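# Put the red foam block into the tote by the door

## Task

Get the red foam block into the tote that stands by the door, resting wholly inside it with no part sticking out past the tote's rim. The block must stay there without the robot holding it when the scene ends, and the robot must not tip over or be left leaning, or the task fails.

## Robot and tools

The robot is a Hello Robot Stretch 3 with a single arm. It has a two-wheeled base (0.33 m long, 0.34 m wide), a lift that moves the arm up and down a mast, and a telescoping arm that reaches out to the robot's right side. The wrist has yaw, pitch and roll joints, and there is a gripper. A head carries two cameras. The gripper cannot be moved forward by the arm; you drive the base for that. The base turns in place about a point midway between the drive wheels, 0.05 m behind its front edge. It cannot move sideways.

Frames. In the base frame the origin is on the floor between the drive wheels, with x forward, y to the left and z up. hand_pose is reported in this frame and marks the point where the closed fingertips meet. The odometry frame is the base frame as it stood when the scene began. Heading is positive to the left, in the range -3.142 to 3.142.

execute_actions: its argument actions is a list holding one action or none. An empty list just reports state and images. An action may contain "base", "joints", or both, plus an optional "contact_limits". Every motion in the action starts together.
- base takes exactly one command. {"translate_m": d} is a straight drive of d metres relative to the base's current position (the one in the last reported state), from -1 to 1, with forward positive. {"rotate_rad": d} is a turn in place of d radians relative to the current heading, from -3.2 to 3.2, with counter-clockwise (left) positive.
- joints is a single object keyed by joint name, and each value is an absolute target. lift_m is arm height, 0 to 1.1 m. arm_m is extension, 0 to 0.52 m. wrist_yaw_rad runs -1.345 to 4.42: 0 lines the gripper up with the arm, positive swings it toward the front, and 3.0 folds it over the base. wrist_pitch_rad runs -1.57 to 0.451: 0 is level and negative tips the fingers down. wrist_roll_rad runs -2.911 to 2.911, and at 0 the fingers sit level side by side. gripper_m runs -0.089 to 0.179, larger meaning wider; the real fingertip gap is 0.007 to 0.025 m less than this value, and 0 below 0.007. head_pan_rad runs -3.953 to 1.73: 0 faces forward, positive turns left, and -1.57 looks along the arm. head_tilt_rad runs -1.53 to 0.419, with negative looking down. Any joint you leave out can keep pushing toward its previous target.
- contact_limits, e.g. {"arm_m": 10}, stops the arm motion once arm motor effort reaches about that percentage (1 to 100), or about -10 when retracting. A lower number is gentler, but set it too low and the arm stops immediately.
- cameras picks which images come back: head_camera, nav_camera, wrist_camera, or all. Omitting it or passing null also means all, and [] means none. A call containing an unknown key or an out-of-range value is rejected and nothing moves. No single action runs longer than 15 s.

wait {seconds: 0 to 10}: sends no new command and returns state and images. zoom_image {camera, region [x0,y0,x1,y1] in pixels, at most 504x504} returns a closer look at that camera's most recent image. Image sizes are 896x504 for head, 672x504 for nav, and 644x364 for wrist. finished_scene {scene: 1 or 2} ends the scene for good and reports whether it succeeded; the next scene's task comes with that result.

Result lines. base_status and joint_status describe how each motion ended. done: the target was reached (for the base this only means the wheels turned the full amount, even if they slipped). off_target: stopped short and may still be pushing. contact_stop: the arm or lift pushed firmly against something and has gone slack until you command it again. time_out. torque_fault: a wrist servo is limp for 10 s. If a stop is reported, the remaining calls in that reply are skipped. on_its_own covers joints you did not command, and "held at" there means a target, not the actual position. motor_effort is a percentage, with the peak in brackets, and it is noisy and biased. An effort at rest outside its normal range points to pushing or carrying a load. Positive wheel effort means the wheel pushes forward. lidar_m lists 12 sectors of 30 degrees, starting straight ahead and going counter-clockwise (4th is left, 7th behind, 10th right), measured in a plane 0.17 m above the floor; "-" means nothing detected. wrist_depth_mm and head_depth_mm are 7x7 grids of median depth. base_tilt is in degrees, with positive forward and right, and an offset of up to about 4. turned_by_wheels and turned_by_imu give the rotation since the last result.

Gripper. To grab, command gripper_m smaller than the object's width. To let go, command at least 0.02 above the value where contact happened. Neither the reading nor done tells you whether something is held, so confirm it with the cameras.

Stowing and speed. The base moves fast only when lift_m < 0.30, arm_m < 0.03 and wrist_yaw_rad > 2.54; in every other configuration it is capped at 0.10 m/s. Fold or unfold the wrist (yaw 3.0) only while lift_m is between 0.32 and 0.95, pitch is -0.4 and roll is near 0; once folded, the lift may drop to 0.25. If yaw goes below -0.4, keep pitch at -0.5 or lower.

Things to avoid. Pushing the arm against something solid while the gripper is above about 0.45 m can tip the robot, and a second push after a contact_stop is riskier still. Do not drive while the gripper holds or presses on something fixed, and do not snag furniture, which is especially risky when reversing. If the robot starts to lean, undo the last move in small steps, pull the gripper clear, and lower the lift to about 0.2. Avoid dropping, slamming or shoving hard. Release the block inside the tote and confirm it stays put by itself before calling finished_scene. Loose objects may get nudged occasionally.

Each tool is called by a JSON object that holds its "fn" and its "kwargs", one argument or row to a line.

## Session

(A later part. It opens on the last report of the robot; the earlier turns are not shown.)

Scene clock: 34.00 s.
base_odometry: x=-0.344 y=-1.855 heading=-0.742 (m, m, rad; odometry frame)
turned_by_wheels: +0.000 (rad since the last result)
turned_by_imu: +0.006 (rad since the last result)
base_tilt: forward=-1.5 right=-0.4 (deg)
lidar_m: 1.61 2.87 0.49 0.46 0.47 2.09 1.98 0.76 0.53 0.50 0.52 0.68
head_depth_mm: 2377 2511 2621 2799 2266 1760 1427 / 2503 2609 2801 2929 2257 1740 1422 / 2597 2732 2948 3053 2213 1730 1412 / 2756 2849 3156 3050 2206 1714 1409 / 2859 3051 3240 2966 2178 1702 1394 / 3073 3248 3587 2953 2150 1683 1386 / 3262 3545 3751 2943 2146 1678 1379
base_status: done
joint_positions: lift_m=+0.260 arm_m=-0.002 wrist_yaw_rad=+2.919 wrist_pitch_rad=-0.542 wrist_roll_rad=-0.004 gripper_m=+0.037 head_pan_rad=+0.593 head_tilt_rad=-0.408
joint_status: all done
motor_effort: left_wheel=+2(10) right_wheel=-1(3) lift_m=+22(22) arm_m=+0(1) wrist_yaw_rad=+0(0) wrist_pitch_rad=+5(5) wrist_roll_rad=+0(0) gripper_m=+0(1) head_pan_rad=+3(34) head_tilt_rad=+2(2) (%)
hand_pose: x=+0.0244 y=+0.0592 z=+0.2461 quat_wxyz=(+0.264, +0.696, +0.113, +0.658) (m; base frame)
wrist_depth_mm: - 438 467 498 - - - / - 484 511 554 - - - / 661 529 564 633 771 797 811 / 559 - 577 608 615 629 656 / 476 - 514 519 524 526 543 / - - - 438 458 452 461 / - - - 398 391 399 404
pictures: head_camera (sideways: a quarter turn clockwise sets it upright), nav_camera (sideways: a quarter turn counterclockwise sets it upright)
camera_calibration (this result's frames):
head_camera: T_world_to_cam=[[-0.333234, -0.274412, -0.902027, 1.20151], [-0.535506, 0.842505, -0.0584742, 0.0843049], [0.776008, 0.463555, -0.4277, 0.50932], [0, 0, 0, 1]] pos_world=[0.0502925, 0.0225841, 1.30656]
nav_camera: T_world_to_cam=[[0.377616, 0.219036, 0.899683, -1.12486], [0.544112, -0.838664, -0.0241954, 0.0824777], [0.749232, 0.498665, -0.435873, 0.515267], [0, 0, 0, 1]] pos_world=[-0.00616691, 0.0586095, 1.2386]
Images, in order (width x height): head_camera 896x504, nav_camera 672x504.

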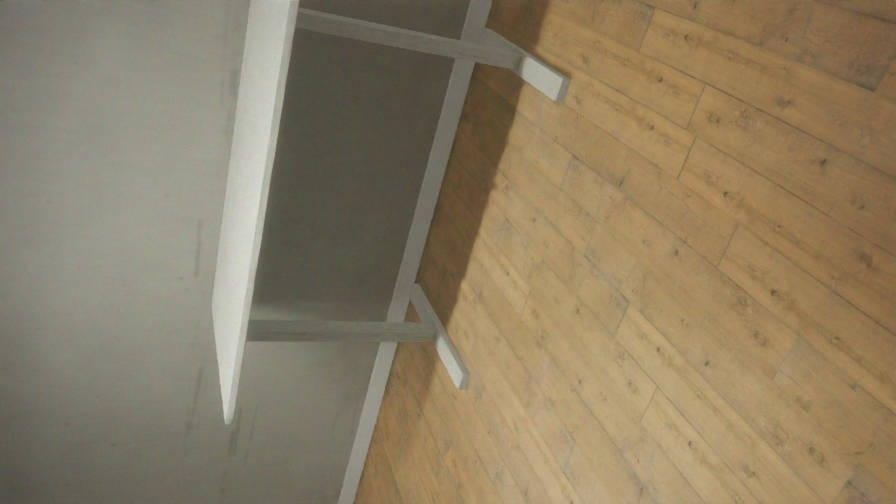

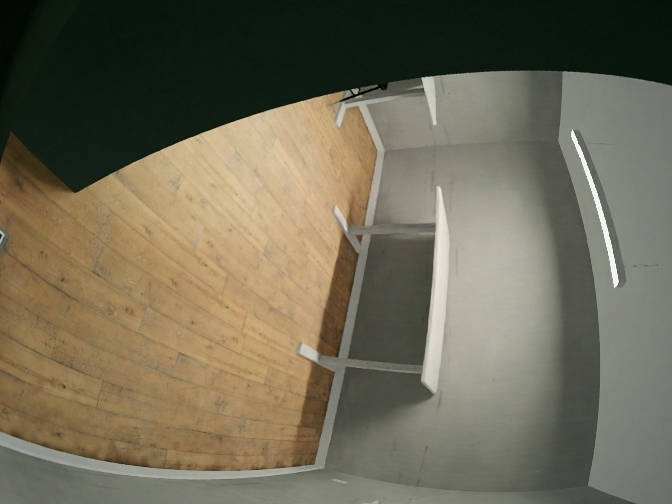

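{"fn": "execute_actions", "kwargs": {
  "actions": [
    {"base": {"translate_m": 0.75}, "joints": {"head_pan_rad": 1.3, "head_tilt_rad": -0.4}}
  ],
  "cameras": ["head_camera", "nav_camera"]
}}

Scene clock: 38.37 s.
base_odometry: x=+0.209 y=-2.362 heading=-0.742 (m, m, rad; odometry frame)
turned_by_wheels: +0.000 (rad since the last result)
turned_by_imu: +0.004 (rad since the last result)
base_tilt: forward=-1.6 right=-0.5 (deg)
lidar_m: 1.51 1.67 2.36 2.88 1.48 0.73 2.17 0.69 0.49 0.46 0.47 0.62
head_depth_mm: 2952 3038 3103 3010 2258 1751 1435 / 3203 3354 3609 3119 2238 1732 1425 / 3102 3349 3533 3088 2207 1735 1409 / 2988 3127 3461 3065 2209 1720 1419 / 2899 3030 3298 2978 2164 1705 1394 / 2795 2931 3171 2995 2156 1684 1388 / 2713 2861 3145 2948 2132 1678 1371
base_status: done
joint_positions: lift_m=+0.260 arm_m=-0.002 wrist_yaw_rad=+2.919 wrist_pitch_rad=-0.542 wrist_roll_rad=-0.004 gripper_m=+0.037 head_pan_rad=+1.293 head_tilt_rad=-0.408
joint_status: all done
motor_effort: left_wheel=+2(10) right_wheel=-2(4) lift_m=+22(22) arm_m=+0(0) wrist_yaw_rad=+0(0) wrist_pitch_rad=+4(5) wrist_roll_rad=+0(0) gripper_m=+0(1) head_pan_rad=+3(37) head_tilt_rad=+3(4) (%)
hand_pose: x=+0.0244 y=+0.0592 z=+0.2461 quat_wxyz=(+0.264, +0.696, +0.113, +0.658) (m; base frame)
wrist_depth_mm: - - - - - - - / - 898 909 950 991 - - / 646 705 707 747 767 785 814 / 552 - 592 602 620 644 646 / 476 - 517 515 530 526 542 / - - - 438 457 453 471 / - - - 394 386 400 409
pictures: head_camera (sideways: a quarter turn clockwise sets it upright), nav_camera (sideways: a quarter turn counterclockwise sets it upright)
camera_calibration (this result's frames):
head_camera: T_world_to_cam=[[-0.0781136, -0.424552, -0.902028, 1.19995], [-0.952317, 0.299455, -0.0584742, 0.0868474], [0.294942, 0.854448, -0.4277, 0.512254], [0, 0, 0, 1]] pos_world=[0.0253538, 0.0457417, 1.30656]
nav_camera: T_world_to_cam=[[0.147733, 0.410786, 0.899683, -1.12346], [0.956425, -0.290973, -0.0241954, 0.0799626], [0.251844, 0.864054, -0.435872, 0.5183], [0, 0, 0, 1]] pos_world=[-0.0410374, 0.0369271, 1.2386]
Images, in order (width x height): head_camera 896x504, nav_camera 672x504.

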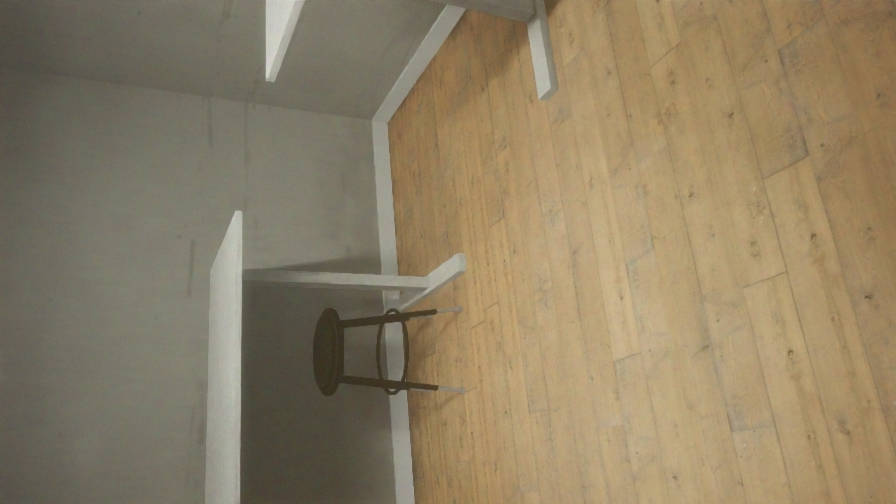

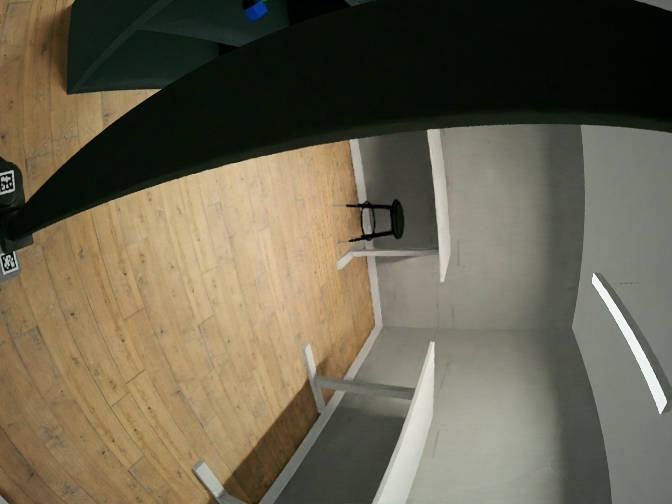

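{"fn": "execute_actions", "kwargs": {
  "actions": [
    {"base": {"translate_m": 0.3}}
  ],
  "cameras": []
}}

{"fn": "execute_actions", "kwargs": {
  "actions": [
    {"base": {"rotate_rad": -1.585}, "joints": {"head_pan_rad": -1.9, "head_tilt_rad": -0.35}}
  ],
  "cameras": ["head_camera", "nav_camera"]
}}

Scene clock: 41.73 s.
base_odometry: x=+0.430 y=-2.565 heading=-0.742 (m, m, rad; odometry frame)
turned_by_wheels: +0.000 (rad since the last result)
turned_by_imu: +0.001 (rad since the last result)
base_tilt: forward=-1.8 right=-0.5 (deg)
lidar_m: 1.47 1.39 2.18 2.93 1.69 0.98 2.08 0.67 0.47 0.45 0.46 0.60
head_depth_mm: 2540 2619 2051 2637 2293 1768 1430 / 2948 3052 3034 3018 2240 1738 1418 / 3063 3316 3555 3098 2228 1722 1408 / 3010 3197 3443 3064 2201 1715 1403 / 2907 3073 3309 2963 2169 1696 1397 / 2833 2943 3171 2814 2146 1678 1386 / 2724 2845 3097 2937 2130 1666 1379
base_status: done
joint_positions: lift_m=+0.260 arm_m=-0.002 wrist_yaw_rad=+2.919 wrist_pitch_rad=-0.542 wrist_roll_rad=-0.004 gripper_m=+0.037 head_pan_rad=+1.293 head_tilt_rad=-0.408
joint_status: not commanded
motor_effort: left_wheel=+2(9) right_wheel=-1(4) lift_m=+22(22) arm_m=+0(1) wrist_yaw_rad=+0(0) wrist_pitch_rad=+4(4) wrist_roll_rad=+0(0) gripper_m=+1(0) head_pan_rad=+3(2) head_tilt_rad=+3(3) (%)
hand_pose: x=+0.0244 y=+0.0591 z=+0.2461 quat_wxyz=(+0.264, +0.696, +0.113, +0.658) (m; base frame)
wrist_depth_mm: - - - - - - - / - 895 914 963 - - - / 648 711 713 732 758 782 816 / 553 - 575 599 618 640 646 / 472 - 517 516 522 531 541 / - - - 441 461 452 461 / - - - 390 391 403 404
pictures: none
No camera images: the call's "cameras" was empty. Leave "cameras" out to get every camera's image.

Scene clock: 44.00 s.
base_odometry: x=+0.430 y=-2.565 heading=-2.327 (m, m, rad; odometry frame)
turned_by_wheels: -1.585 (rad since the last result)
turned_by_imu: -1.598 (rad since the last result)
base_tilt: forward=-1.7 right=-0.3 (deg)
lidar_m: 0.45 0.46 0.60 1.43 1.80 2.18 2.70 1.64 0.98 2.15 0.68 0.47
head_depth_mm: 1267 1421 1485 1683 1454 1685 1451 / 827 885 1193 1090 1437 1606 1408 / 952 983 1022 1064 1108 1207 1335 / 1172 1214 1271 1334 1394 1463 1430 / 2668 2874 3084 3190 2348 1782 1450 / 2573 2748 2951 3084 2300 1782 1451 / 2530 2651 2822 3020 2314 1762 1436
base_status: done
joint_positions: lift_m=+0.260 arm_m=-0.002 wrist_yaw_rad=+2.919 wrist_pitch_rad=-0.542 wrist_roll_rad=-0.004 gripper_m=+0.037 head_pan_rad=-1.893 head_tilt_rad=-0.359
joint_status: all done
motor_effort: left_wheel=+3(12) right_wheel=-2(5) lift_m=+22(22) arm_m=+0(0) wrist_yaw_rad=+0(0) wrist_pitch_rad=+4(4) wrist_roll_rad=+0(0) gripper_m=+1(0) head_pan_rad=-4(39) head_tilt_rad=+4(11) (%)
hand_pose: x=+0.0244 y=+0.0591 z=+0.2461 quat_wxyz=(+0.264, +0.696, +0.113, +0.658) (m; base frame)
wrist_depth_mm: - - - - 762 523 405 / - 892 919 951 762 541 410 / 651 698 698 745 715 554 423 / 554 - 585 600 617 546 431 / 476 - 511 523 530 510 431 / - - - 434 457 451 434 / - - - 397 392 399 403
pictures: head_camera (sideways: a quarter turn clockwise sets it upright), nav_camera (sideways: a quarter turn counterclockwise sets it upright)
camera_calibration (this result's frames):
head_camera: T_world_to_cam=[[0.0825388, 0.378051, -0.922098, 1.22516], [0.93728, -0.34387, -0.0570857, 0.0735169], [-0.338663, -0.859552, -0.382723, 0.45759], [0, 0, 0, 1]] pos_world=[-0.0150604, -0.0445714, 1.30905]
nav_camera: T_world_to_cam=[[-0.151518, -0.36133, 0.920045, -1.1482], [-0.943044, 0.331726, -0.0250263, 0.0926326], [-0.29616, -0.871435, -0.391012, 0.463267], [0, 0, 0, 1]] pos_world=[0.0505855, -0.0419, 1.23986]
Images, in order (width x height): head_camera 896x504, nav_camera 672x504.

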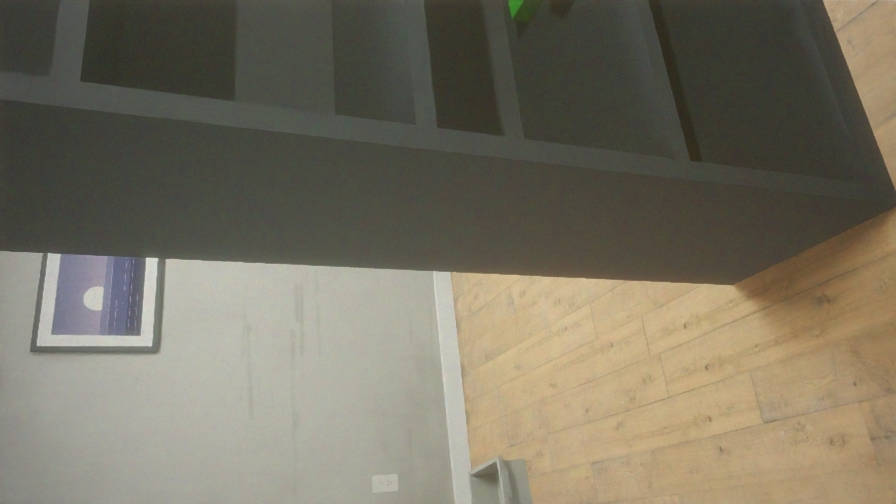

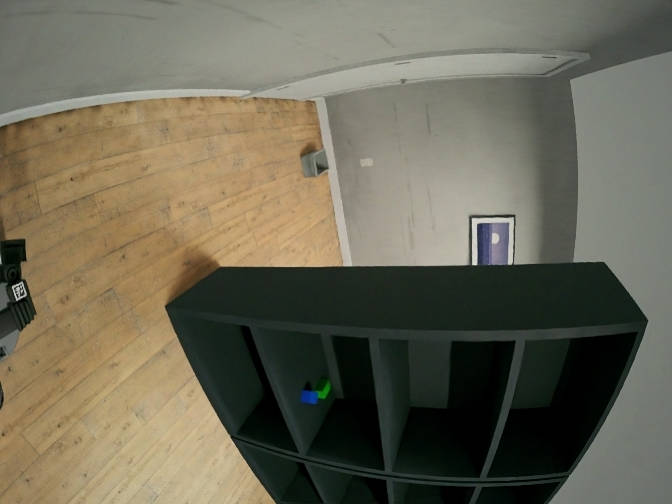

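{"fn": "execute_actions", "kwargs": {
  "actions": [
    {"base": {"translate_m": -0.9}, "joints": {"head_pan_rad": -1.6, "head_tilt_rad": -0.35}}
  ],
  "cameras": ["head_camera", "nav_camera"]
}}

Scene clock: 50.63 s.
base_odometry: x=+1.047 y=-1.910 heading=-2.327 (m, m, rad; odometry frame)
turned_by_wheels: +0.000 (rad since the last result)
turned_by_imu: -0.008 (rad since the last result)
base_tilt: forward=-1.6 right=-0.4 (deg)
lidar_m: 1.35 1.38 1.80 1.29 1.50 2.27 1.78 1.70 1.02 1.34 0.95 1.43
head_depth_mm: 1003 1130 1123 1026 1113 1156 1230 / 1059 1232 1306 1088 1376 1217 1358 / 1105 1221 1292 1067 1430 1201 1390 / 940 1208 1263 1048 1407 1153 1382 / 989 1195 1253 1032 1398 1144 1370 / 1035 1181 1239 1011 1381 1134 1359 / 883 1164 1222 995 1371 1123 1353
base_status: done
joint_positions: lift_m=+0.260 arm_m=-0.002 wrist_yaw_rad=+2.919 wrist_pitch_rad=-0.542 wrist_roll_rad=-0.004 gripper_m=+0.037 head_pan_rad=-1.607 head_tilt_rad=-0.359
joint_status: all done
motor_effort: left_wheel=+3(8) right_wheel=-2(7) lift_m=+22(22) arm_m=+0(0) wrist_yaw_rad=+0(0) wrist_pitch_rad=+4(4) wrist_roll_rad=+0(0) gripper_m=+0(1) head_pan_rad=+3(24) head_tilt_rad=+3(3) (%)
hand_pose: x=+0.0244 y=+0.0591 z=+0.2461 quat_wxyz=(+0.264, +0.696, +0.113, +0.658) (m; base frame)
wrist_depth_mm: - - - - - - - / - 905 910 979 988 - - / 653 695 711 741 769 794 803 / 554 - 589 599 612 633 650 / 481 - 515 512 529 531 539 / - - - 438 460 453 463 / - - - 396 388 398 402
pictures: head_camera (sideways: a quarter turn clockwise sets it upright), nav_camera (sideways: a quarter turn counterclockwise sets it upright)
camera_calibration (this result's frames):
head_camera: T_world_to_cam=[[-0.0273733, 0.385987, -0.922098, 1.22583], [0.996203, -0.0657258, -0.0570858, 0.0731575], [-0.08264, -0.92016, -0.382723, 0.456028], [0, 0, 0, 1]] pos_world=[-0.00163854, -0.0487287, 1.30905]
nav_camera: T_world_to_cam=[[-0.0435218, -0.389388, 0.920045, -1.14886], [-0.99831, 0.0524489, -0.0250263, 0.0929697], [-0.0385104, -0.919579, -0.391012, 0.461696], [0, 0, 0, 1]] pos_world=[0.0605923, -0.0276613, 1.23986]
Images, in order (width x height): head_camera 896x504, nav_camera 672x504.

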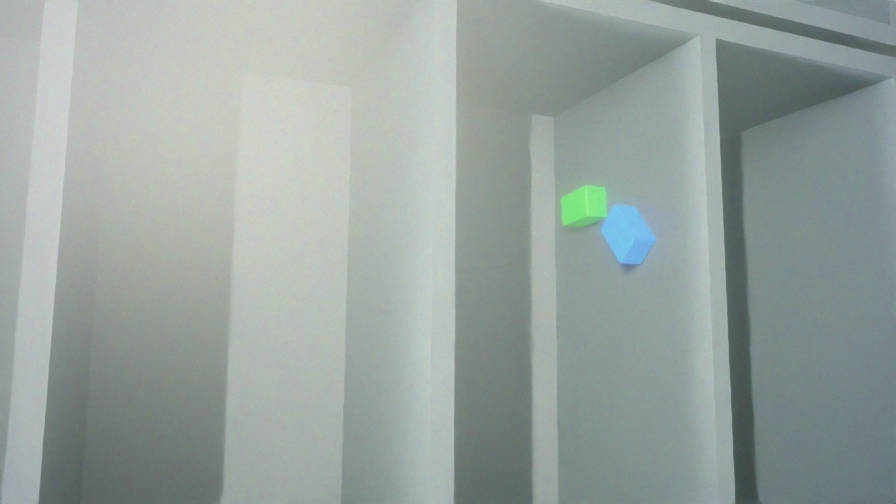

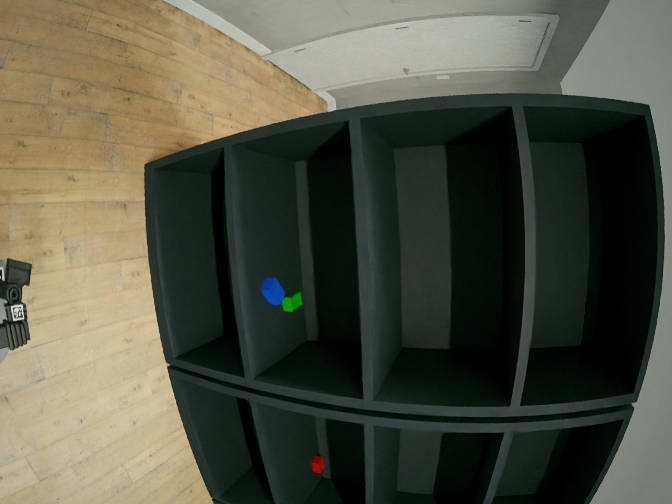

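{"fn": "execute_actions", "kwargs": {
  "actions": [
    {"base": {"translate_m": -0.9}, "joints": {"head_pan_rad": -1.7, "head_tilt_rad": -0.5}}
  ],
  "cameras": ["head_camera", "nav_camera"]
}}

Scene clock: 55.97 s.
base_odometry: x=+1.664 y=-1.255 heading=-2.327 (m, m, rad; odometry frame)
turned_by_wheels: +0.000 (rad since the last result)
turned_by_imu: -0.008 (rad since the last result)
base_tilt: forward=-1.7 right=-0.4 (deg)
lidar_m: 2.25 2.30 1.73 1.18 1.68 0.90 0.89 1.28 1.09 1.40 1.00 1.57
head_depth_mm: 983 1001 1047 1147 1318 1530 1353 / 1203 1237 1160 1294 1311 1466 1337 / 1217 1311 1184 1523 1312 1496 1331 / 1199 1281 1159 1477 1300 1487 1327 / 1181 1263 1129 1485 1284 1481 1315 / 1157 1237 1107 1447 1227 1471 1313 / 1134 1212 1004 1423 1215 1459 1295
base_status: done
joint_positions: lift_m=+0.260 arm_m=-0.002 wrist_yaw_rad=+2.919 wrist_pitch_rad=-0.542 wrist_roll_rad=-0.004 gripper_m=+0.037 head_pan_rad=-1.693 head_tilt_rad=-0.494
joint_status: all done
motor_effort: left_wheel=+4(6) right_wheel=-2(6) lift_m=+22(22) arm_m=+0(0) wrist_yaw_rad=+0(0) wrist_pitch_rad=+4(4) wrist_roll_rad=+0(0) gripper_m=+0(0) head_pan_rad=-4(15) head_tilt_rad=-3(15) (%)
hand_pose: x=+0.0244 y=+0.0591 z=+0.2461 quat_wxyz=(+0.264, +0.696, +0.113, +0.658) (m; base frame)
wrist_depth_mm: - - - - - - - / - 899 902 948 - - - / 649 713 714 723 753 787 813 / 556 - 590 604 609 619 648 / 485 - 512 522 527 532 544 / - - - 443 453 454 463 / - - - 396 389 399 406
pictures: head_camera (sideways: a quarter turn clockwise sets it upright), nav_camera (sideways: a quarter turn counterclockwise sets it upright)
camera_calibration (this result's frames):
head_camera: T_world_to_cam=[[0.0205055, 0.506717, -0.861868, 1.14697], [0.987873, -0.142969, -0.060552, 0.0777106], [-0.153903, -0.850175, -0.503504, 0.613629], [0, 0, 0, 1]] pos_world=[-0.0058482, -0.0483882, 1.30221]
nav_camera: T_world_to_cam=[[-0.0913908, -0.503701, 0.859031, -1.06897], [-0.989749, 0.14102, -0.0226092, 0.0897665], [-0.109752, -0.852291, -0.511425, 0.618815], [0, 0, 0, 1]] pos_world=[0.0590682, -0.0236923, 1.23679]
Images, in order (width x height): head_camera 896x504, nav_camera 672x504.

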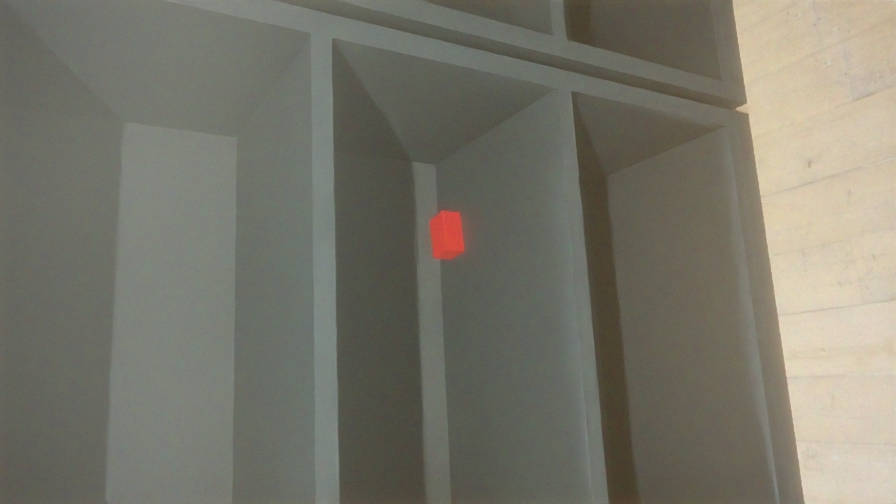

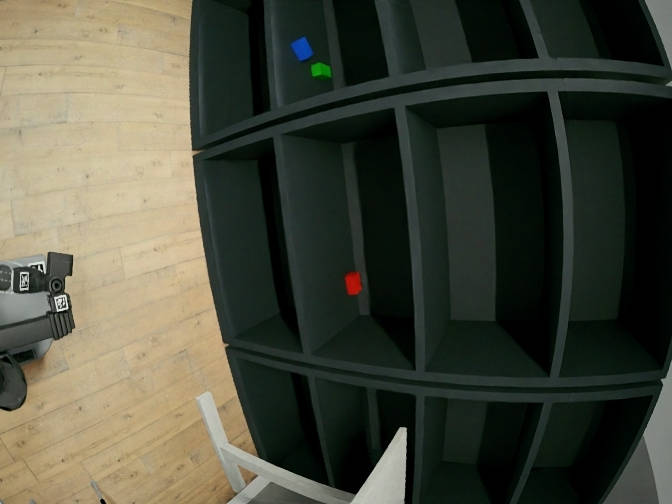

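{"fn": "zoom_image", "kwargs": {
  "camera": "head_camera",
  "region": [390, 180, 510, 290]
}}

Region (390, 180, 510, 290) of head_camera's 896x504 image, scaled by 4.200, with more detail than that image has; it fills the top 462 rows of this view, and the rest is white.

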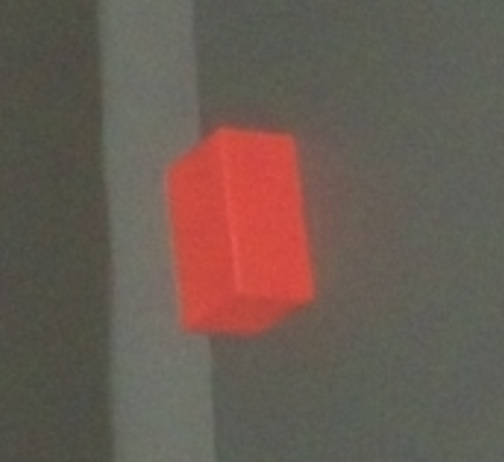

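{"fn": "execute_actions", "kwargs": {
  "actions": [
    {"base": {"rotate_rad": 1.192}}
  ],
  "cameras": []
}}

{"fn": "execute_actions", "kwargs": {
  "actions": [
    {"base": {"translate_m": -0.486}, "joints": {"head_pan_rad": -3.0, "head_tilt_rad": -0.9}}
  ],
  "cameras": ["nav_camera"]
}}

Scene clock: 63.90 s.
base_odometry: x=+1.664 y=-1.255 heading=-1.135 (m, m, rad; odometry frame)
turned_by_wheels: +1.192 (rad since the last result)
turned_by_imu: +1.201 (rad since the last result)
base_tilt: forward=-1.6 right=-0.3 (deg)
lidar_m: 1.67 1.18 1.74 0.90 1.55 1.28 1.09 0.99 1.00 1.57 2.25 1.73
head_depth_mm: 1488 1563 1658 1583 1721 1523 1351 / 1418 1514 1758 1570 1878 1558 1340 / 1343 1439 1625 1711 1854 1592 1330 / 2268 2484 2717 2435 1889 1581 1325 / 2141 2343 2562 2553 1933 1573 1316 / 2051 2205 2403 2500 1927 1556 1307 / 1935 2098 2267 2382 1919 1536 1304
base_status: done
joint_positions: lift_m=+0.260 arm_m=-0.002 wrist_yaw_rad=+2.919 wrist_pitch_rad=-0.542 wrist_roll_rad=-0.004 gripper_m=+0.037 head_pan_rad=-1.693 head_tilt_rad=-0.495
joint_status: not commanded
motor_effort: left_wheel=-2(8) right_wheel=+1(7) lift_m=+22(22) arm_m=+0(0) wrist_yaw_rad=+0(0) wrist_pitch_rad=+4(4) wrist_roll_rad=+0(0) gripper_m=+1(1) head_pan_rad=-4(4) head_tilt_rad=-3(2) (%)
hand_pose: x=+0.0244 y=+0.0591 z=+0.2461 quat_wxyz=(+0.264, +0.696, +0.113, +0.658) (m; base frame)
wrist_depth_mm: - - - - - - - / - 900 913 947 - - - / 663 710 721 733 766 782 794 / 549 - 585 601 621 625 640 / 477 - 511 522 528 531 552 / - - - 439 457 453 461 / - - - 397 388 401 404
pictures: none
No camera images: the call's "cameras" was empty. Leave "cameras" out to get every camera's image.

Scene clock: 67.33 s.
base_odometry: x=+1.459 y=-0.814 heading=-1.135 (m, m, rad; odometry frame)
turned_by_wheels: +0.000 (rad since the last result)
turned_by_imu: -0.005 (rad since the last result)
base_tilt: forward=-1.6 right=-0.4 (deg)
lidar_m: 2.12 1.64 0.98 0.81 0.90 0.91 0.60 0.96 0.73 0.78 2.47 2.20
head_depth_mm: 518 616 1072 1025 1389 1252 1149 / 578 606 733 949 1368 1263 1157 / 642 568 852 936 1201 1262 - / 637 557 1067 943 1316 1251 - / 627 542 1065 937 1298 1236 - / 618 529 1059 923 1277 1221 1143 / 611 518 1060 914 1247 1196 1122
base_status: done
joint_positions: lift_m=+0.260 arm_m=-0.002 wrist_yaw_rad=+2.919 wrist_pitch_rad=-0.542 wrist_roll_rad=-0.004 gripper_m=+0.037 head_pan_rad=-2.993 head_tilt_rad=-0.890
joint_status: all done
motor_effort: left_wheel=-2(8) right_wheel=+1(4) lift_m=+22(22) arm_m=+0(0) wrist_yaw_rad=+0(0) wrist_pitch_rad=+5(5) wrist_roll_rad=+0(0) gripper_m=+0(0) head_pan_rad=-4(39) head_tilt_rad=-5(25) (%)
hand_pose: x=+0.0244 y=+0.0591 z=+0.2461 quat_wxyz=(+0.264, +0.696, +0.113, +0.658) (m; base frame)
wrist_depth_mm: - - - - - - - / - 885 938 946 986 - - / 664 696 709 753 767 791 806 / 557 - 586 602 609 638 651 / 479 - 511 520 526 526 541 / - - - 439 452 452 465 / - - - 397 389 400 409
pictures: nav_camera (sideways: a quarter turn counterclockwise sets it upright)
camera_calibration (this result's frames):
nav_camera: T_world_to_cam=[[-0.798279, -0.0898242, 0.595552, -0.721264], [-0.121638, 0.992485, -0.0133526, 0.0724107], [-0.589877, -0.0831011, -0.803206, 1.00127], [0, 0, 0, 1]] pos_world=[0.0236626, -0.053447, 1.23474]
Images, in order (width x height): nav_camera 672x504.

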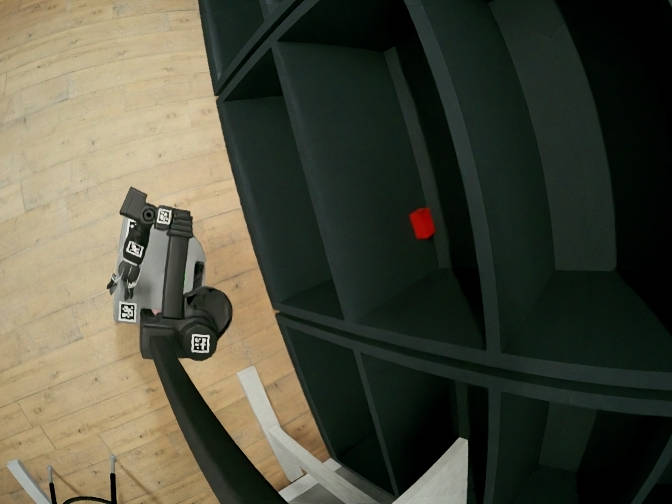

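{"fn": "execute_actions", "kwargs": {
  "actions": [
    {"base": {"rotate_rad": -1.138}, "joints": {"lift_m": 0.6, "wrist_pitch_rad": -0.4, "wrist_roll_rad": 0.0, "head_pan_rad": -1.7, "head_tilt_rad": -0.9}}
  ],
  "cameras": ["head_camera", "nav_camera"]
}}

Scene clock: 71.50 s.
base_odometry: x=+1.459 y=-0.814 heading=-2.273 (m, m, rad; odometry frame)
turned_by_wheels: -1.138 (rad since the last result)
turned_by_imu: -1.149 (rad since the last result)
base_tilt: forward=-1.7 right=-0.4 (deg)
lidar_m: 2.46 2.54 2.17 1.64 0.98 0.81 1.32 0.90 0.60 0.96 0.75 0.73
head_depth_mm: 623 562 704 838 1331 1277 1144 / 654 555 892 913 1104 1270 1144 / 645 548 1079 947 1294 1284 - / 637 540 1076 936 1301 1254 - / 626 535 1073 937 1289 1249 - / 619 525 1074 925 1280 1216 1100 / 611 516 1065 915 1252 1210 1103
base_status: done
joint_positions: lift_m=+0.600 arm_m=-0.002 wrist_yaw_rad=+2.919 wrist_pitch_rad=-0.420 wrist_roll_rad=-0.004 gripper_m=+0.037 head_pan_rad=-1.707 head_tilt_rad=-0.890
joint_status: all done
motor_effort: left_wheel=+3(10) right_wheel=-2(5) lift_m=+31(30) arm_m=+0(0) wrist_yaw_rad=+0(0) wrist_pitch_rad=+7(9) wrist_roll_rad=+3(3) gripper_m=+0(0) head_pan_rad=+2(38) head_tilt_rad=-4(5) (%)
hand_pose: x=+0.0282 y=+0.0758 z=+0.6120 quat_wxyz=(+0.223, +0.702, +0.071, +0.673) (m; base frame)
wrist_depth_mm: - - - - - - - / - - - - - - - / - - - - - - - / - - - - - - - / - - - - - - - / 860 - - 925 963 934 968 / 749 745 790 800 790 807 826
pictures: head_camera (sideways: a quarter turn clockwise sets it upright), nav_camera (sideways: a quarter turn counterclockwise sets it upright)
camera_calibration (this result's frames):
head_camera: T_world_to_cam=[[0.0674765, 0.796941, -0.600276, 0.80574], [0.989152, -0.132117, -0.0642118, 0.0824349], [-0.13048, -0.589432, -0.797211, 0.995521], [0, 0, 0, 1]] pos_world=[-0.00601406, -0.0444449, 1.2826]
nav_camera: T_world_to_cam=[[-0.138104, -0.791407, 0.595485, -0.725203], [-0.986678, 0.162135, -0.0133504, 0.0776845], [-0.0859832, -0.589395, -0.803256, 0.998258], [0, 0, 0, 1]] pos_world=[0.0623294, 0.00184288, 1.23474]
Images, in order (width x height): head_camera 896x504, nav_camera 672x504.

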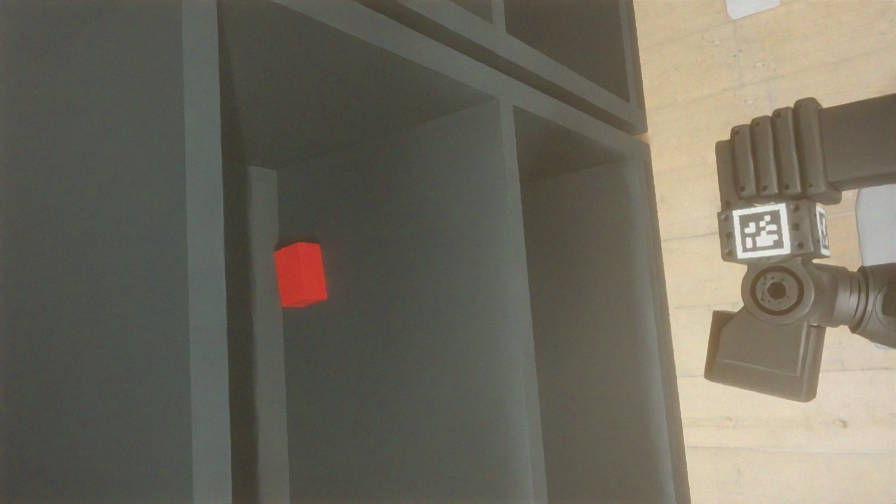

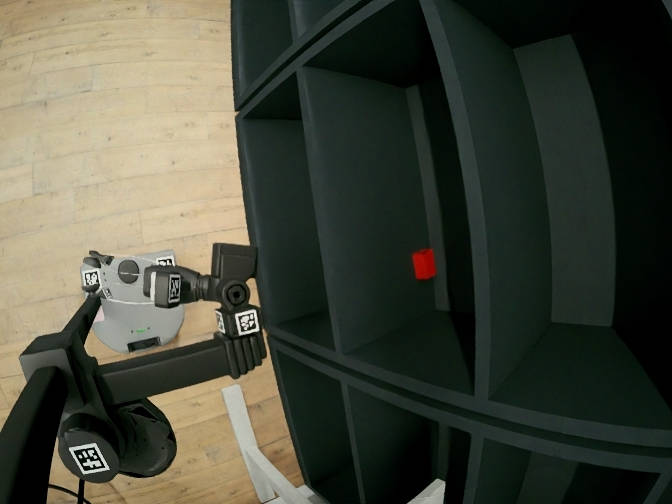

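{"fn": "zoom_image", "kwargs": {
  "camera": "head_camera",
  "region": [240, 220, 360, 330]
}}

{"fn": "execute_actions", "kwargs": {
  "actions": [
    {"joints": {"wrist_yaw_rad": 0.0, "wrist_pitch_rad": -0.4, "gripper_m": 0.16}}
  ]
}}

Region (240, 220, 360, 330) of head_camera's 896x504 image, scaled by 4.200, with more detail than that image has; it fills the top 462 rows of this view, and the rest is white.

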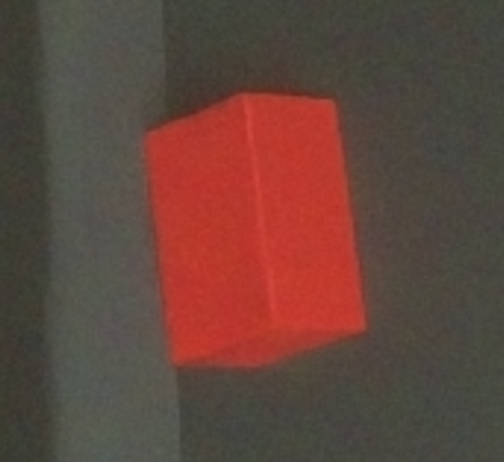

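Scene clock: 74.37 s.
base_odometry: x=+1.459 y=-0.814 heading=-2.273 (m, m, rad; odometry frame)
turned_by_wheels: +0.000 (rad since the last result)
turned_by_imu: -0.001 (rad since the last result)
base_tilt: forward=-1.7 right=-0.5 (deg)
lidar_m: 2.47 2.54 2.17 1.64 0.98 0.82 1.31 0.90 0.60 0.96 0.75 0.73
head_depth_mm: 622 561 705 839 1341 1272 1142 / 654 553 891 912 1104 1270 1145 / 645 549 1076 948 1285 1280 - / 636 542 1071 938 1301 1270 - / 628 535 1069 932 1292 1226 1120 / 618 524 1074 928 1279 1220 1117 / 612 516 1062 916 1258 1208 1108
base_status: not commanded
joint_positions: lift_m=+0.600 arm_m=-0.002 wrist_yaw_rad=+0.002 wrist_pitch_rad=-0.420 wrist_roll_rad=-0.004 gripper_m=+0.160 head_pan_rad=-1.707 head_tilt_rad=-0.890
joint_status: all done
motor_effort: left_wheel=+3(3) right_wheel=-2(2) lift_m=+31(31) arm_m=+0(0) wrist_yaw_rad=-1(2) wrist_pitch_rad=+7(8) wrist_roll_rad=+2(2) gripper_m=+0(93) head_pan_rad=+2(2) head_tilt_rad=-5(4) (%)
hand_pose: x=-0.0210 y=-0.3670 z=+0.6120 quat_wxyz=(+0.693, +0.149, -0.690, -0.147) (m; base frame)
wrist_depth_mm: 631 629 632 656 667 490 339 / 617 641 676 648 685 483 334 / 440 450 472 489 515 465 333 / 345 351 362 373 385 392 334 / 319 319 331 339 344 347 354 / 707 784 806 828 792 - 416 / 664 683 691 710 706 501 736
pictures: head_camera (sideways: a quarter turn clockwise sets it upright), nav_camera (sideways: a quarter turn counterclockwise sets it upright), wrist_camera
camera_calibration (this result's frames):
head_camera: T_world_to_cam=[[0.0674764, 0.796941, -0.600276, 0.80574], [0.989152, -0.132117, -0.0642118, 0.0824349], [-0.13048, -0.589432, -0.797211, 0.995521], [0, 0, 0, 1]] pos_world=[-0.00601406, -0.0444449, 1.2826]
nav_camera: T_world_to_cam=[[-0.138104, -0.791407, 0.595485, -0.725203], [-0.986678, 0.162135, -0.0133504, 0.0776845], [-0.0859832, -0.589396, -0.803256, 0.998258], [0, 0, 0, 1]] pos_world=[0.0623294, 0.00184288, 1.23474]
wrist_camera: T_world_to_cam=[[-0.998512, 0.00803351, 0.0539434, -0.0600148], [-0.0399284, 0.56607, -0.823389, 0.739253], [-0.0371505, -0.824318, -0.564907, 0.207135], [0, 0, 0, 1]] pos_world=[-0.0227131, -0.247242, 0.728943]
Images, in order (width x height): head_camera 896x504, nav_camera 672x504, wrist_camera 644x364.

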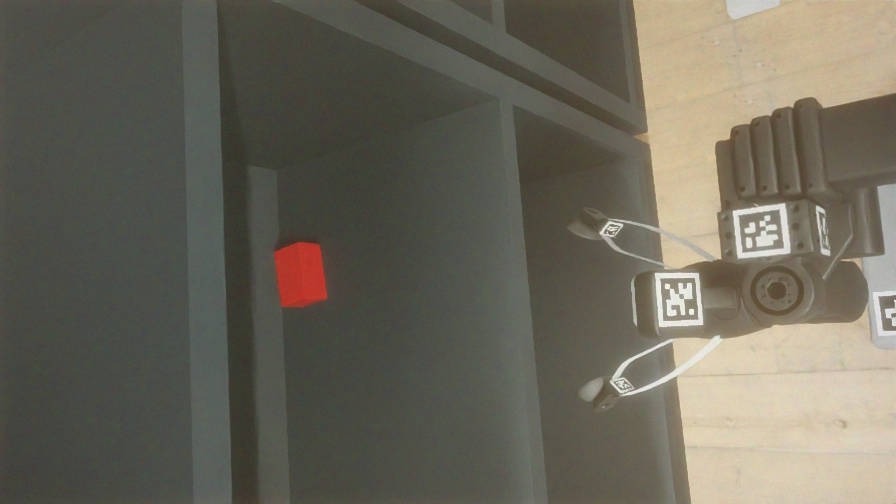

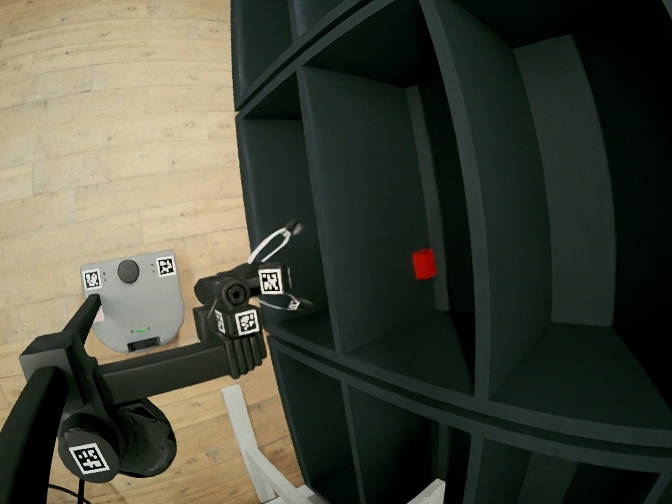

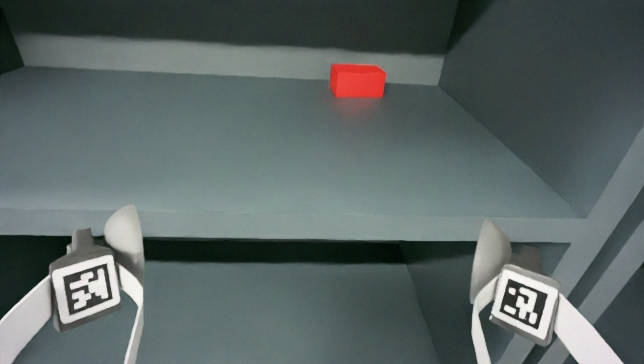

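{"fn": "zoom_image", "kwargs": {
  "camera": "wrist_camera",
  "region": [300, 40, 420, 120]
}}

Region (300, 40, 420, 120) of wrist_camera's 644x364 image, scaled by 4.200.

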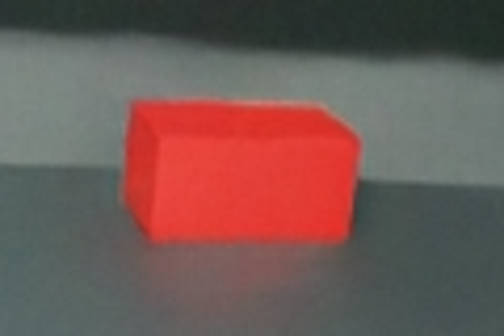

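{"fn": "execute_actions", "kwargs": {
  "actions": [
    {"base": {"translate_m": -0.092}, "joints": {"lift_m": 0.54, "wrist_pitch_rad": -0.2, "gripper_m": 0.175, "arm_m": 0.05}}
  ],
  "cameras": ["head_camera", "wrist_camera"]
}}

Scene clock: 79.30 s.
base_odometry: x=+1.518 y=-0.744 heading=-2.273 (m, m, rad; odometry frame)
turned_by_wheels: +0.000 (rad since the last result)
turned_by_imu: -0.002 (rad since the last result)
base_tilt: forward=-1.7 right=-0.6 (deg)
lidar_m: 2.56 2.65 2.16 1.65 0.92 0.74 1.22 0.81 0.56 0.82 0.89 0.80
head_depth_mm: 480 557 678 945 1349 1273 1147 / 584 553 670 821 1300 1271 1142 / 646 548 886 906 1107 1299 - / 636 541 1094 937 1301 1272 1130 / 629 535 1060 932 1317 1224 1123 / 621 529 1074 927 1267 1217 1121 / 611 518 1065 919 1255 1205 1109
base_status: done
joint_positions: lift_m=+0.540 arm_m=+0.050 wrist_yaw_rad=+0.002 wrist_pitch_rad=-0.222 wrist_roll_rad=-0.004 gripper_m=+0.175 head_pan_rad=-1.707 head_tilt_rad=-0.890
joint_status: all done
motor_effort: left_wheel=+3(4) right_wheel=-2(4) lift_m=+22(28) arm_m=+3(1) wrist_yaw_rad=-1(1) wrist_pitch_rad=+8(8) wrist_roll_rad=+2(2) gripper_m=+1(69) head_pan_rad=+2(3) head_tilt_rad=-4(5) (%)
hand_pose: x=-0.0211 y=-0.4393 z=+0.5989 quat_wxyz=(+0.704, +0.079, -0.701, -0.078) (m; base frame)
wrist_depth_mm: 574 590 595 608 589 333 230 / 613 614 628 637 600 332 229 / 609 644 643 605 594 328 229 / 395 411 424 449 465 324 239 / 309 303 308 322 332 304 256 / - 250 254 261 264 266 275 / 697 759 755 782 560 318 294
pictures: head_camera (sideways: a quarter turn clockwise sets it upright), wrist_camera
camera_calibration (this result's frames):
head_camera: T_world_to_cam=[[0.0674543, 0.796943, -0.600276, 0.80574], [0.989156, -0.132089, -0.0642118, 0.0824349], [-0.130463, -0.589435, -0.797211, 0.995521], [0, 0, 0, 1]] pos_world=[-0.00601283, -0.0444452, 1.2826]
wrist_camera: T_world_to_cam=[[-0.998525, 0.0189853, 0.0508635, -0.0521657], [-0.0393122, 0.393313, -0.918564, 0.750576], [-0.0374445, -0.919209, -0.391987, -0.00506278], [0, 0, 0, 1]] pos_world=[-0.0227715, -0.298875, 0.69012]
Images, in order (width x height): head_camera 896x504, wrist_camera 644x364.

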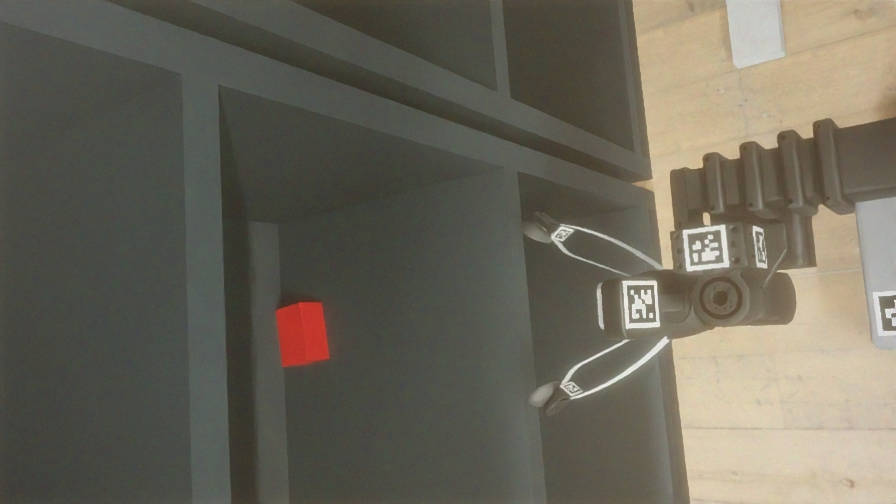

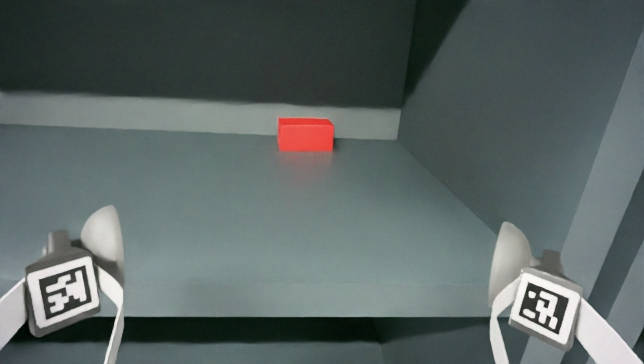

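{"fn": "execute_actions", "kwargs": {
  "actions": [
    {"joints": {"arm_m": 0.36}, "contact_limits": {"arm_m": 25}}
  ],
  "cameras": ["head_camera", "wrist_camera"]
}}

Scene clock: 83.33 s.
base_odometry: x=+1.518 y=-0.744 heading=-2.273 (m, m, rad; odometry frame)
turned_by_wheels: +0.000 (rad since the last result)
turned_by_imu: -0.001 (rad since the last result)
base_tilt: forward=-1.9 right=-0.4 (deg)
lidar_m: 2.56 2.64 2.17 1.65 0.92 0.74 1.22 0.81 0.56 0.83 0.89 0.80
head_depth_mm: 480 556 677 946 1359 1278 1147 / 585 553 669 822 1296 1271 1153 / 645 547 890 901 1072 - - / 637 541 1105 - 1298 1246 1141 / 628 534 1062 895 1288 1229 1135 / 619 528 1079 924 1283 1220 1119 / 612 517 1062 919 1256 1211 1113
base_status: not commanded
joint_positions: lift_m=+0.540 arm_m=+0.360 wrist_yaw_rad=+0.001 wrist_pitch_rad=-0.221 wrist_roll_rad=-0.003 gripper_m=+0.175 head_pan_rad=-1.707 head_tilt_rad=-0.890
joint_status: all done
motor_effort: left_wheel=+3(3) right_wheel=-2(2) lift_m=+22(22) arm_m=+3(2) wrist_yaw_rad=+0(2) wrist_pitch_rad=+8(8) wrist_roll_rad=+2(2) gripper_m=+1(1) head_pan_rad=+3(3) head_tilt_rad=-4(4) (%)
contact_limits: arm_m 25 (drawing in: default 14, maximum 24; extending or still: default 22, maximum 35)
hand_pose: x=-0.0212 y=-0.7494 z=+0.5992 quat_wxyz=(+0.704, +0.079, -0.701, -0.078) (m; base frame)
wrist_depth_mm: 307 312 318 320 328 321 222 / 323 327 332 336 342 320 221 / 337 346 350 354 360 316 220 / 359 360 367 366 385 313 219 / 308 300 291 284 331 301 217 / - 238 242 250 256 257 207 / 187 196 200 202 207 206 197
pictures: head_camera (sideways: a quarter turn clockwise sets it upright), wrist_camera
camera_calibration (this result's frames):
head_camera: T_world_to_cam=[[0.0674543, 0.796943, -0.600276, 0.80574], [0.989156, -0.132089, -0.0642118, 0.0824349], [-0.130463, -0.589435, -0.797211, 0.995521], [0, 0, 0, 1]] pos_world=[-0.00601283, -0.0444452, 1.2826]
wrist_camera: T_world_to_cam=[[-0.998524, 0.0197261, 0.0506019, -0.0457348], [-0.0388143, 0.392506, -0.91893, 0.872354], [-0.0379884, -0.919538, -0.391161, -0.290754], [0, 0, 0, 1]] pos_world=[-0.0228528, -0.608862, 0.690215]
Images, in order (width x height): head_camera 896x504, wrist_camera 644x364.

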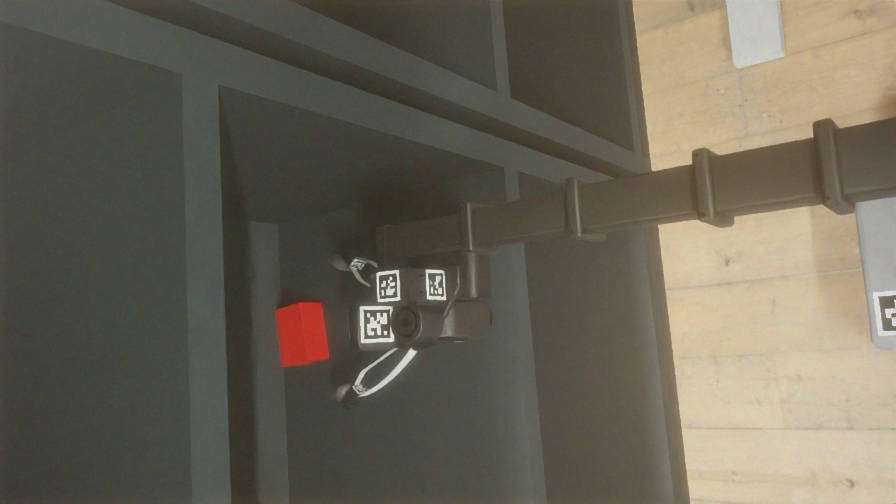

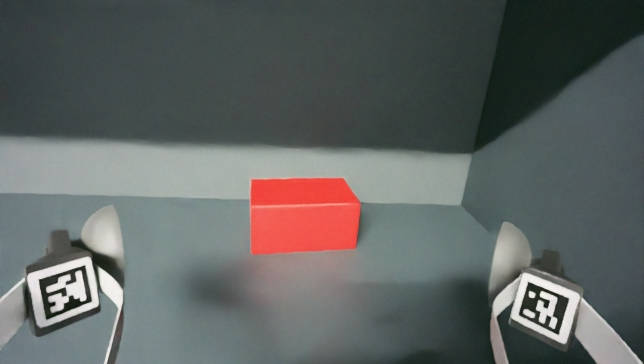

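{"fn": "execute_actions", "kwargs": {
  "actions": [
    {"joints": {"lift_m": 0.493, "arm_m": 0.40}, "contact_limits": {"arm_m": 20}}
  ],
  "cameras": ["wrist_camera"]
}}

Scene clock: 85.63 s.
base_odometry: x=+1.518 y=-0.744 heading=-2.273 (m, m, rad; odometry frame)
turned_by_wheels: +0.000 (rad since the last result)
turned_by_imu: -0.001 (rad since the last result)
base_tilt: forward=-1.7 right=-0.5 (deg)
lidar_m: 2.56 2.65 2.16 1.65 0.92 0.74 1.22 0.81 0.56 0.82 0.89 0.80
head_depth_mm: 480 556 676 948 1358 1281 1153 / 586 553 669 819 1303 1275 1145 / 645 548 892 907 1077 1276 - / 635 540 1098 - 1292 1247 1145 / 627 534 1064 891 1292 1227 1134 / 619 527 1077 926 1278 1218 1119 / 612 518 1063 918 1257 1214 1108
base_status: not commanded
joint_positions: lift_m=+0.493 arm_m=+0.400 wrist_yaw_rad=+0.001 wrist_pitch_rad=-0.221 wrist_roll_rad=-0.003 gripper_m=+0.175 head_pan_rad=-1.707 head_tilt_rad=-0.890
joint_status: all done
motor_effort: left_wheel=+3(3) right_wheel=-2(2) lift_m=+21(22) arm_m=+3(3) wrist_yaw_rad=-1(1) wrist_pitch_rad=+8(8) wrist_roll_rad=+2(2) gripper_m=+1(1) head_pan_rad=+2(3) head_tilt_rad=-4(4) (%)
contact_limits: arm_m 20 (drawing in: default 14, maximum 24; extending or still: default 22, maximum 35)
hand_pose: x=-0.0212 y=-0.7894 z=+0.5522 quat_wxyz=(+0.704, +0.079, -0.701, -0.078) (m; base frame)
wrist_depth_mm: 271 275 278 285 289 289 221 / 284 289 294 300 301 301 220 / 298 304 307 313 321 318 219 / 280 290 259 226 324 295 219 / 217 213 219 225 231 243 216 / - 167 172 175 180 183 191 / 134 139 141 144 147 146 153
pictures: wrist_camera
camera_calibration (this result's frames):
wrist_camera: T_world_to_cam=[[-0.998524, 0.0197278, 0.0506012, -0.0425666], [-0.0388144, 0.392474, -0.918944, 0.844864], [-0.0379883, -0.919552, -0.391129, -0.345943], [0, 0, 0, 1]] pos_world=[-0.0228528, -0.64886, 0.643228]
Images, in order (width x height): wrist_camera 644x364.

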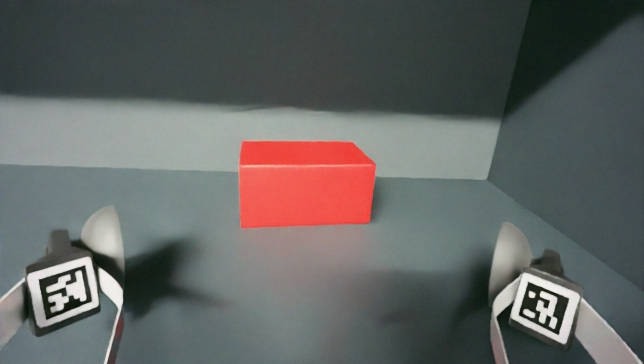

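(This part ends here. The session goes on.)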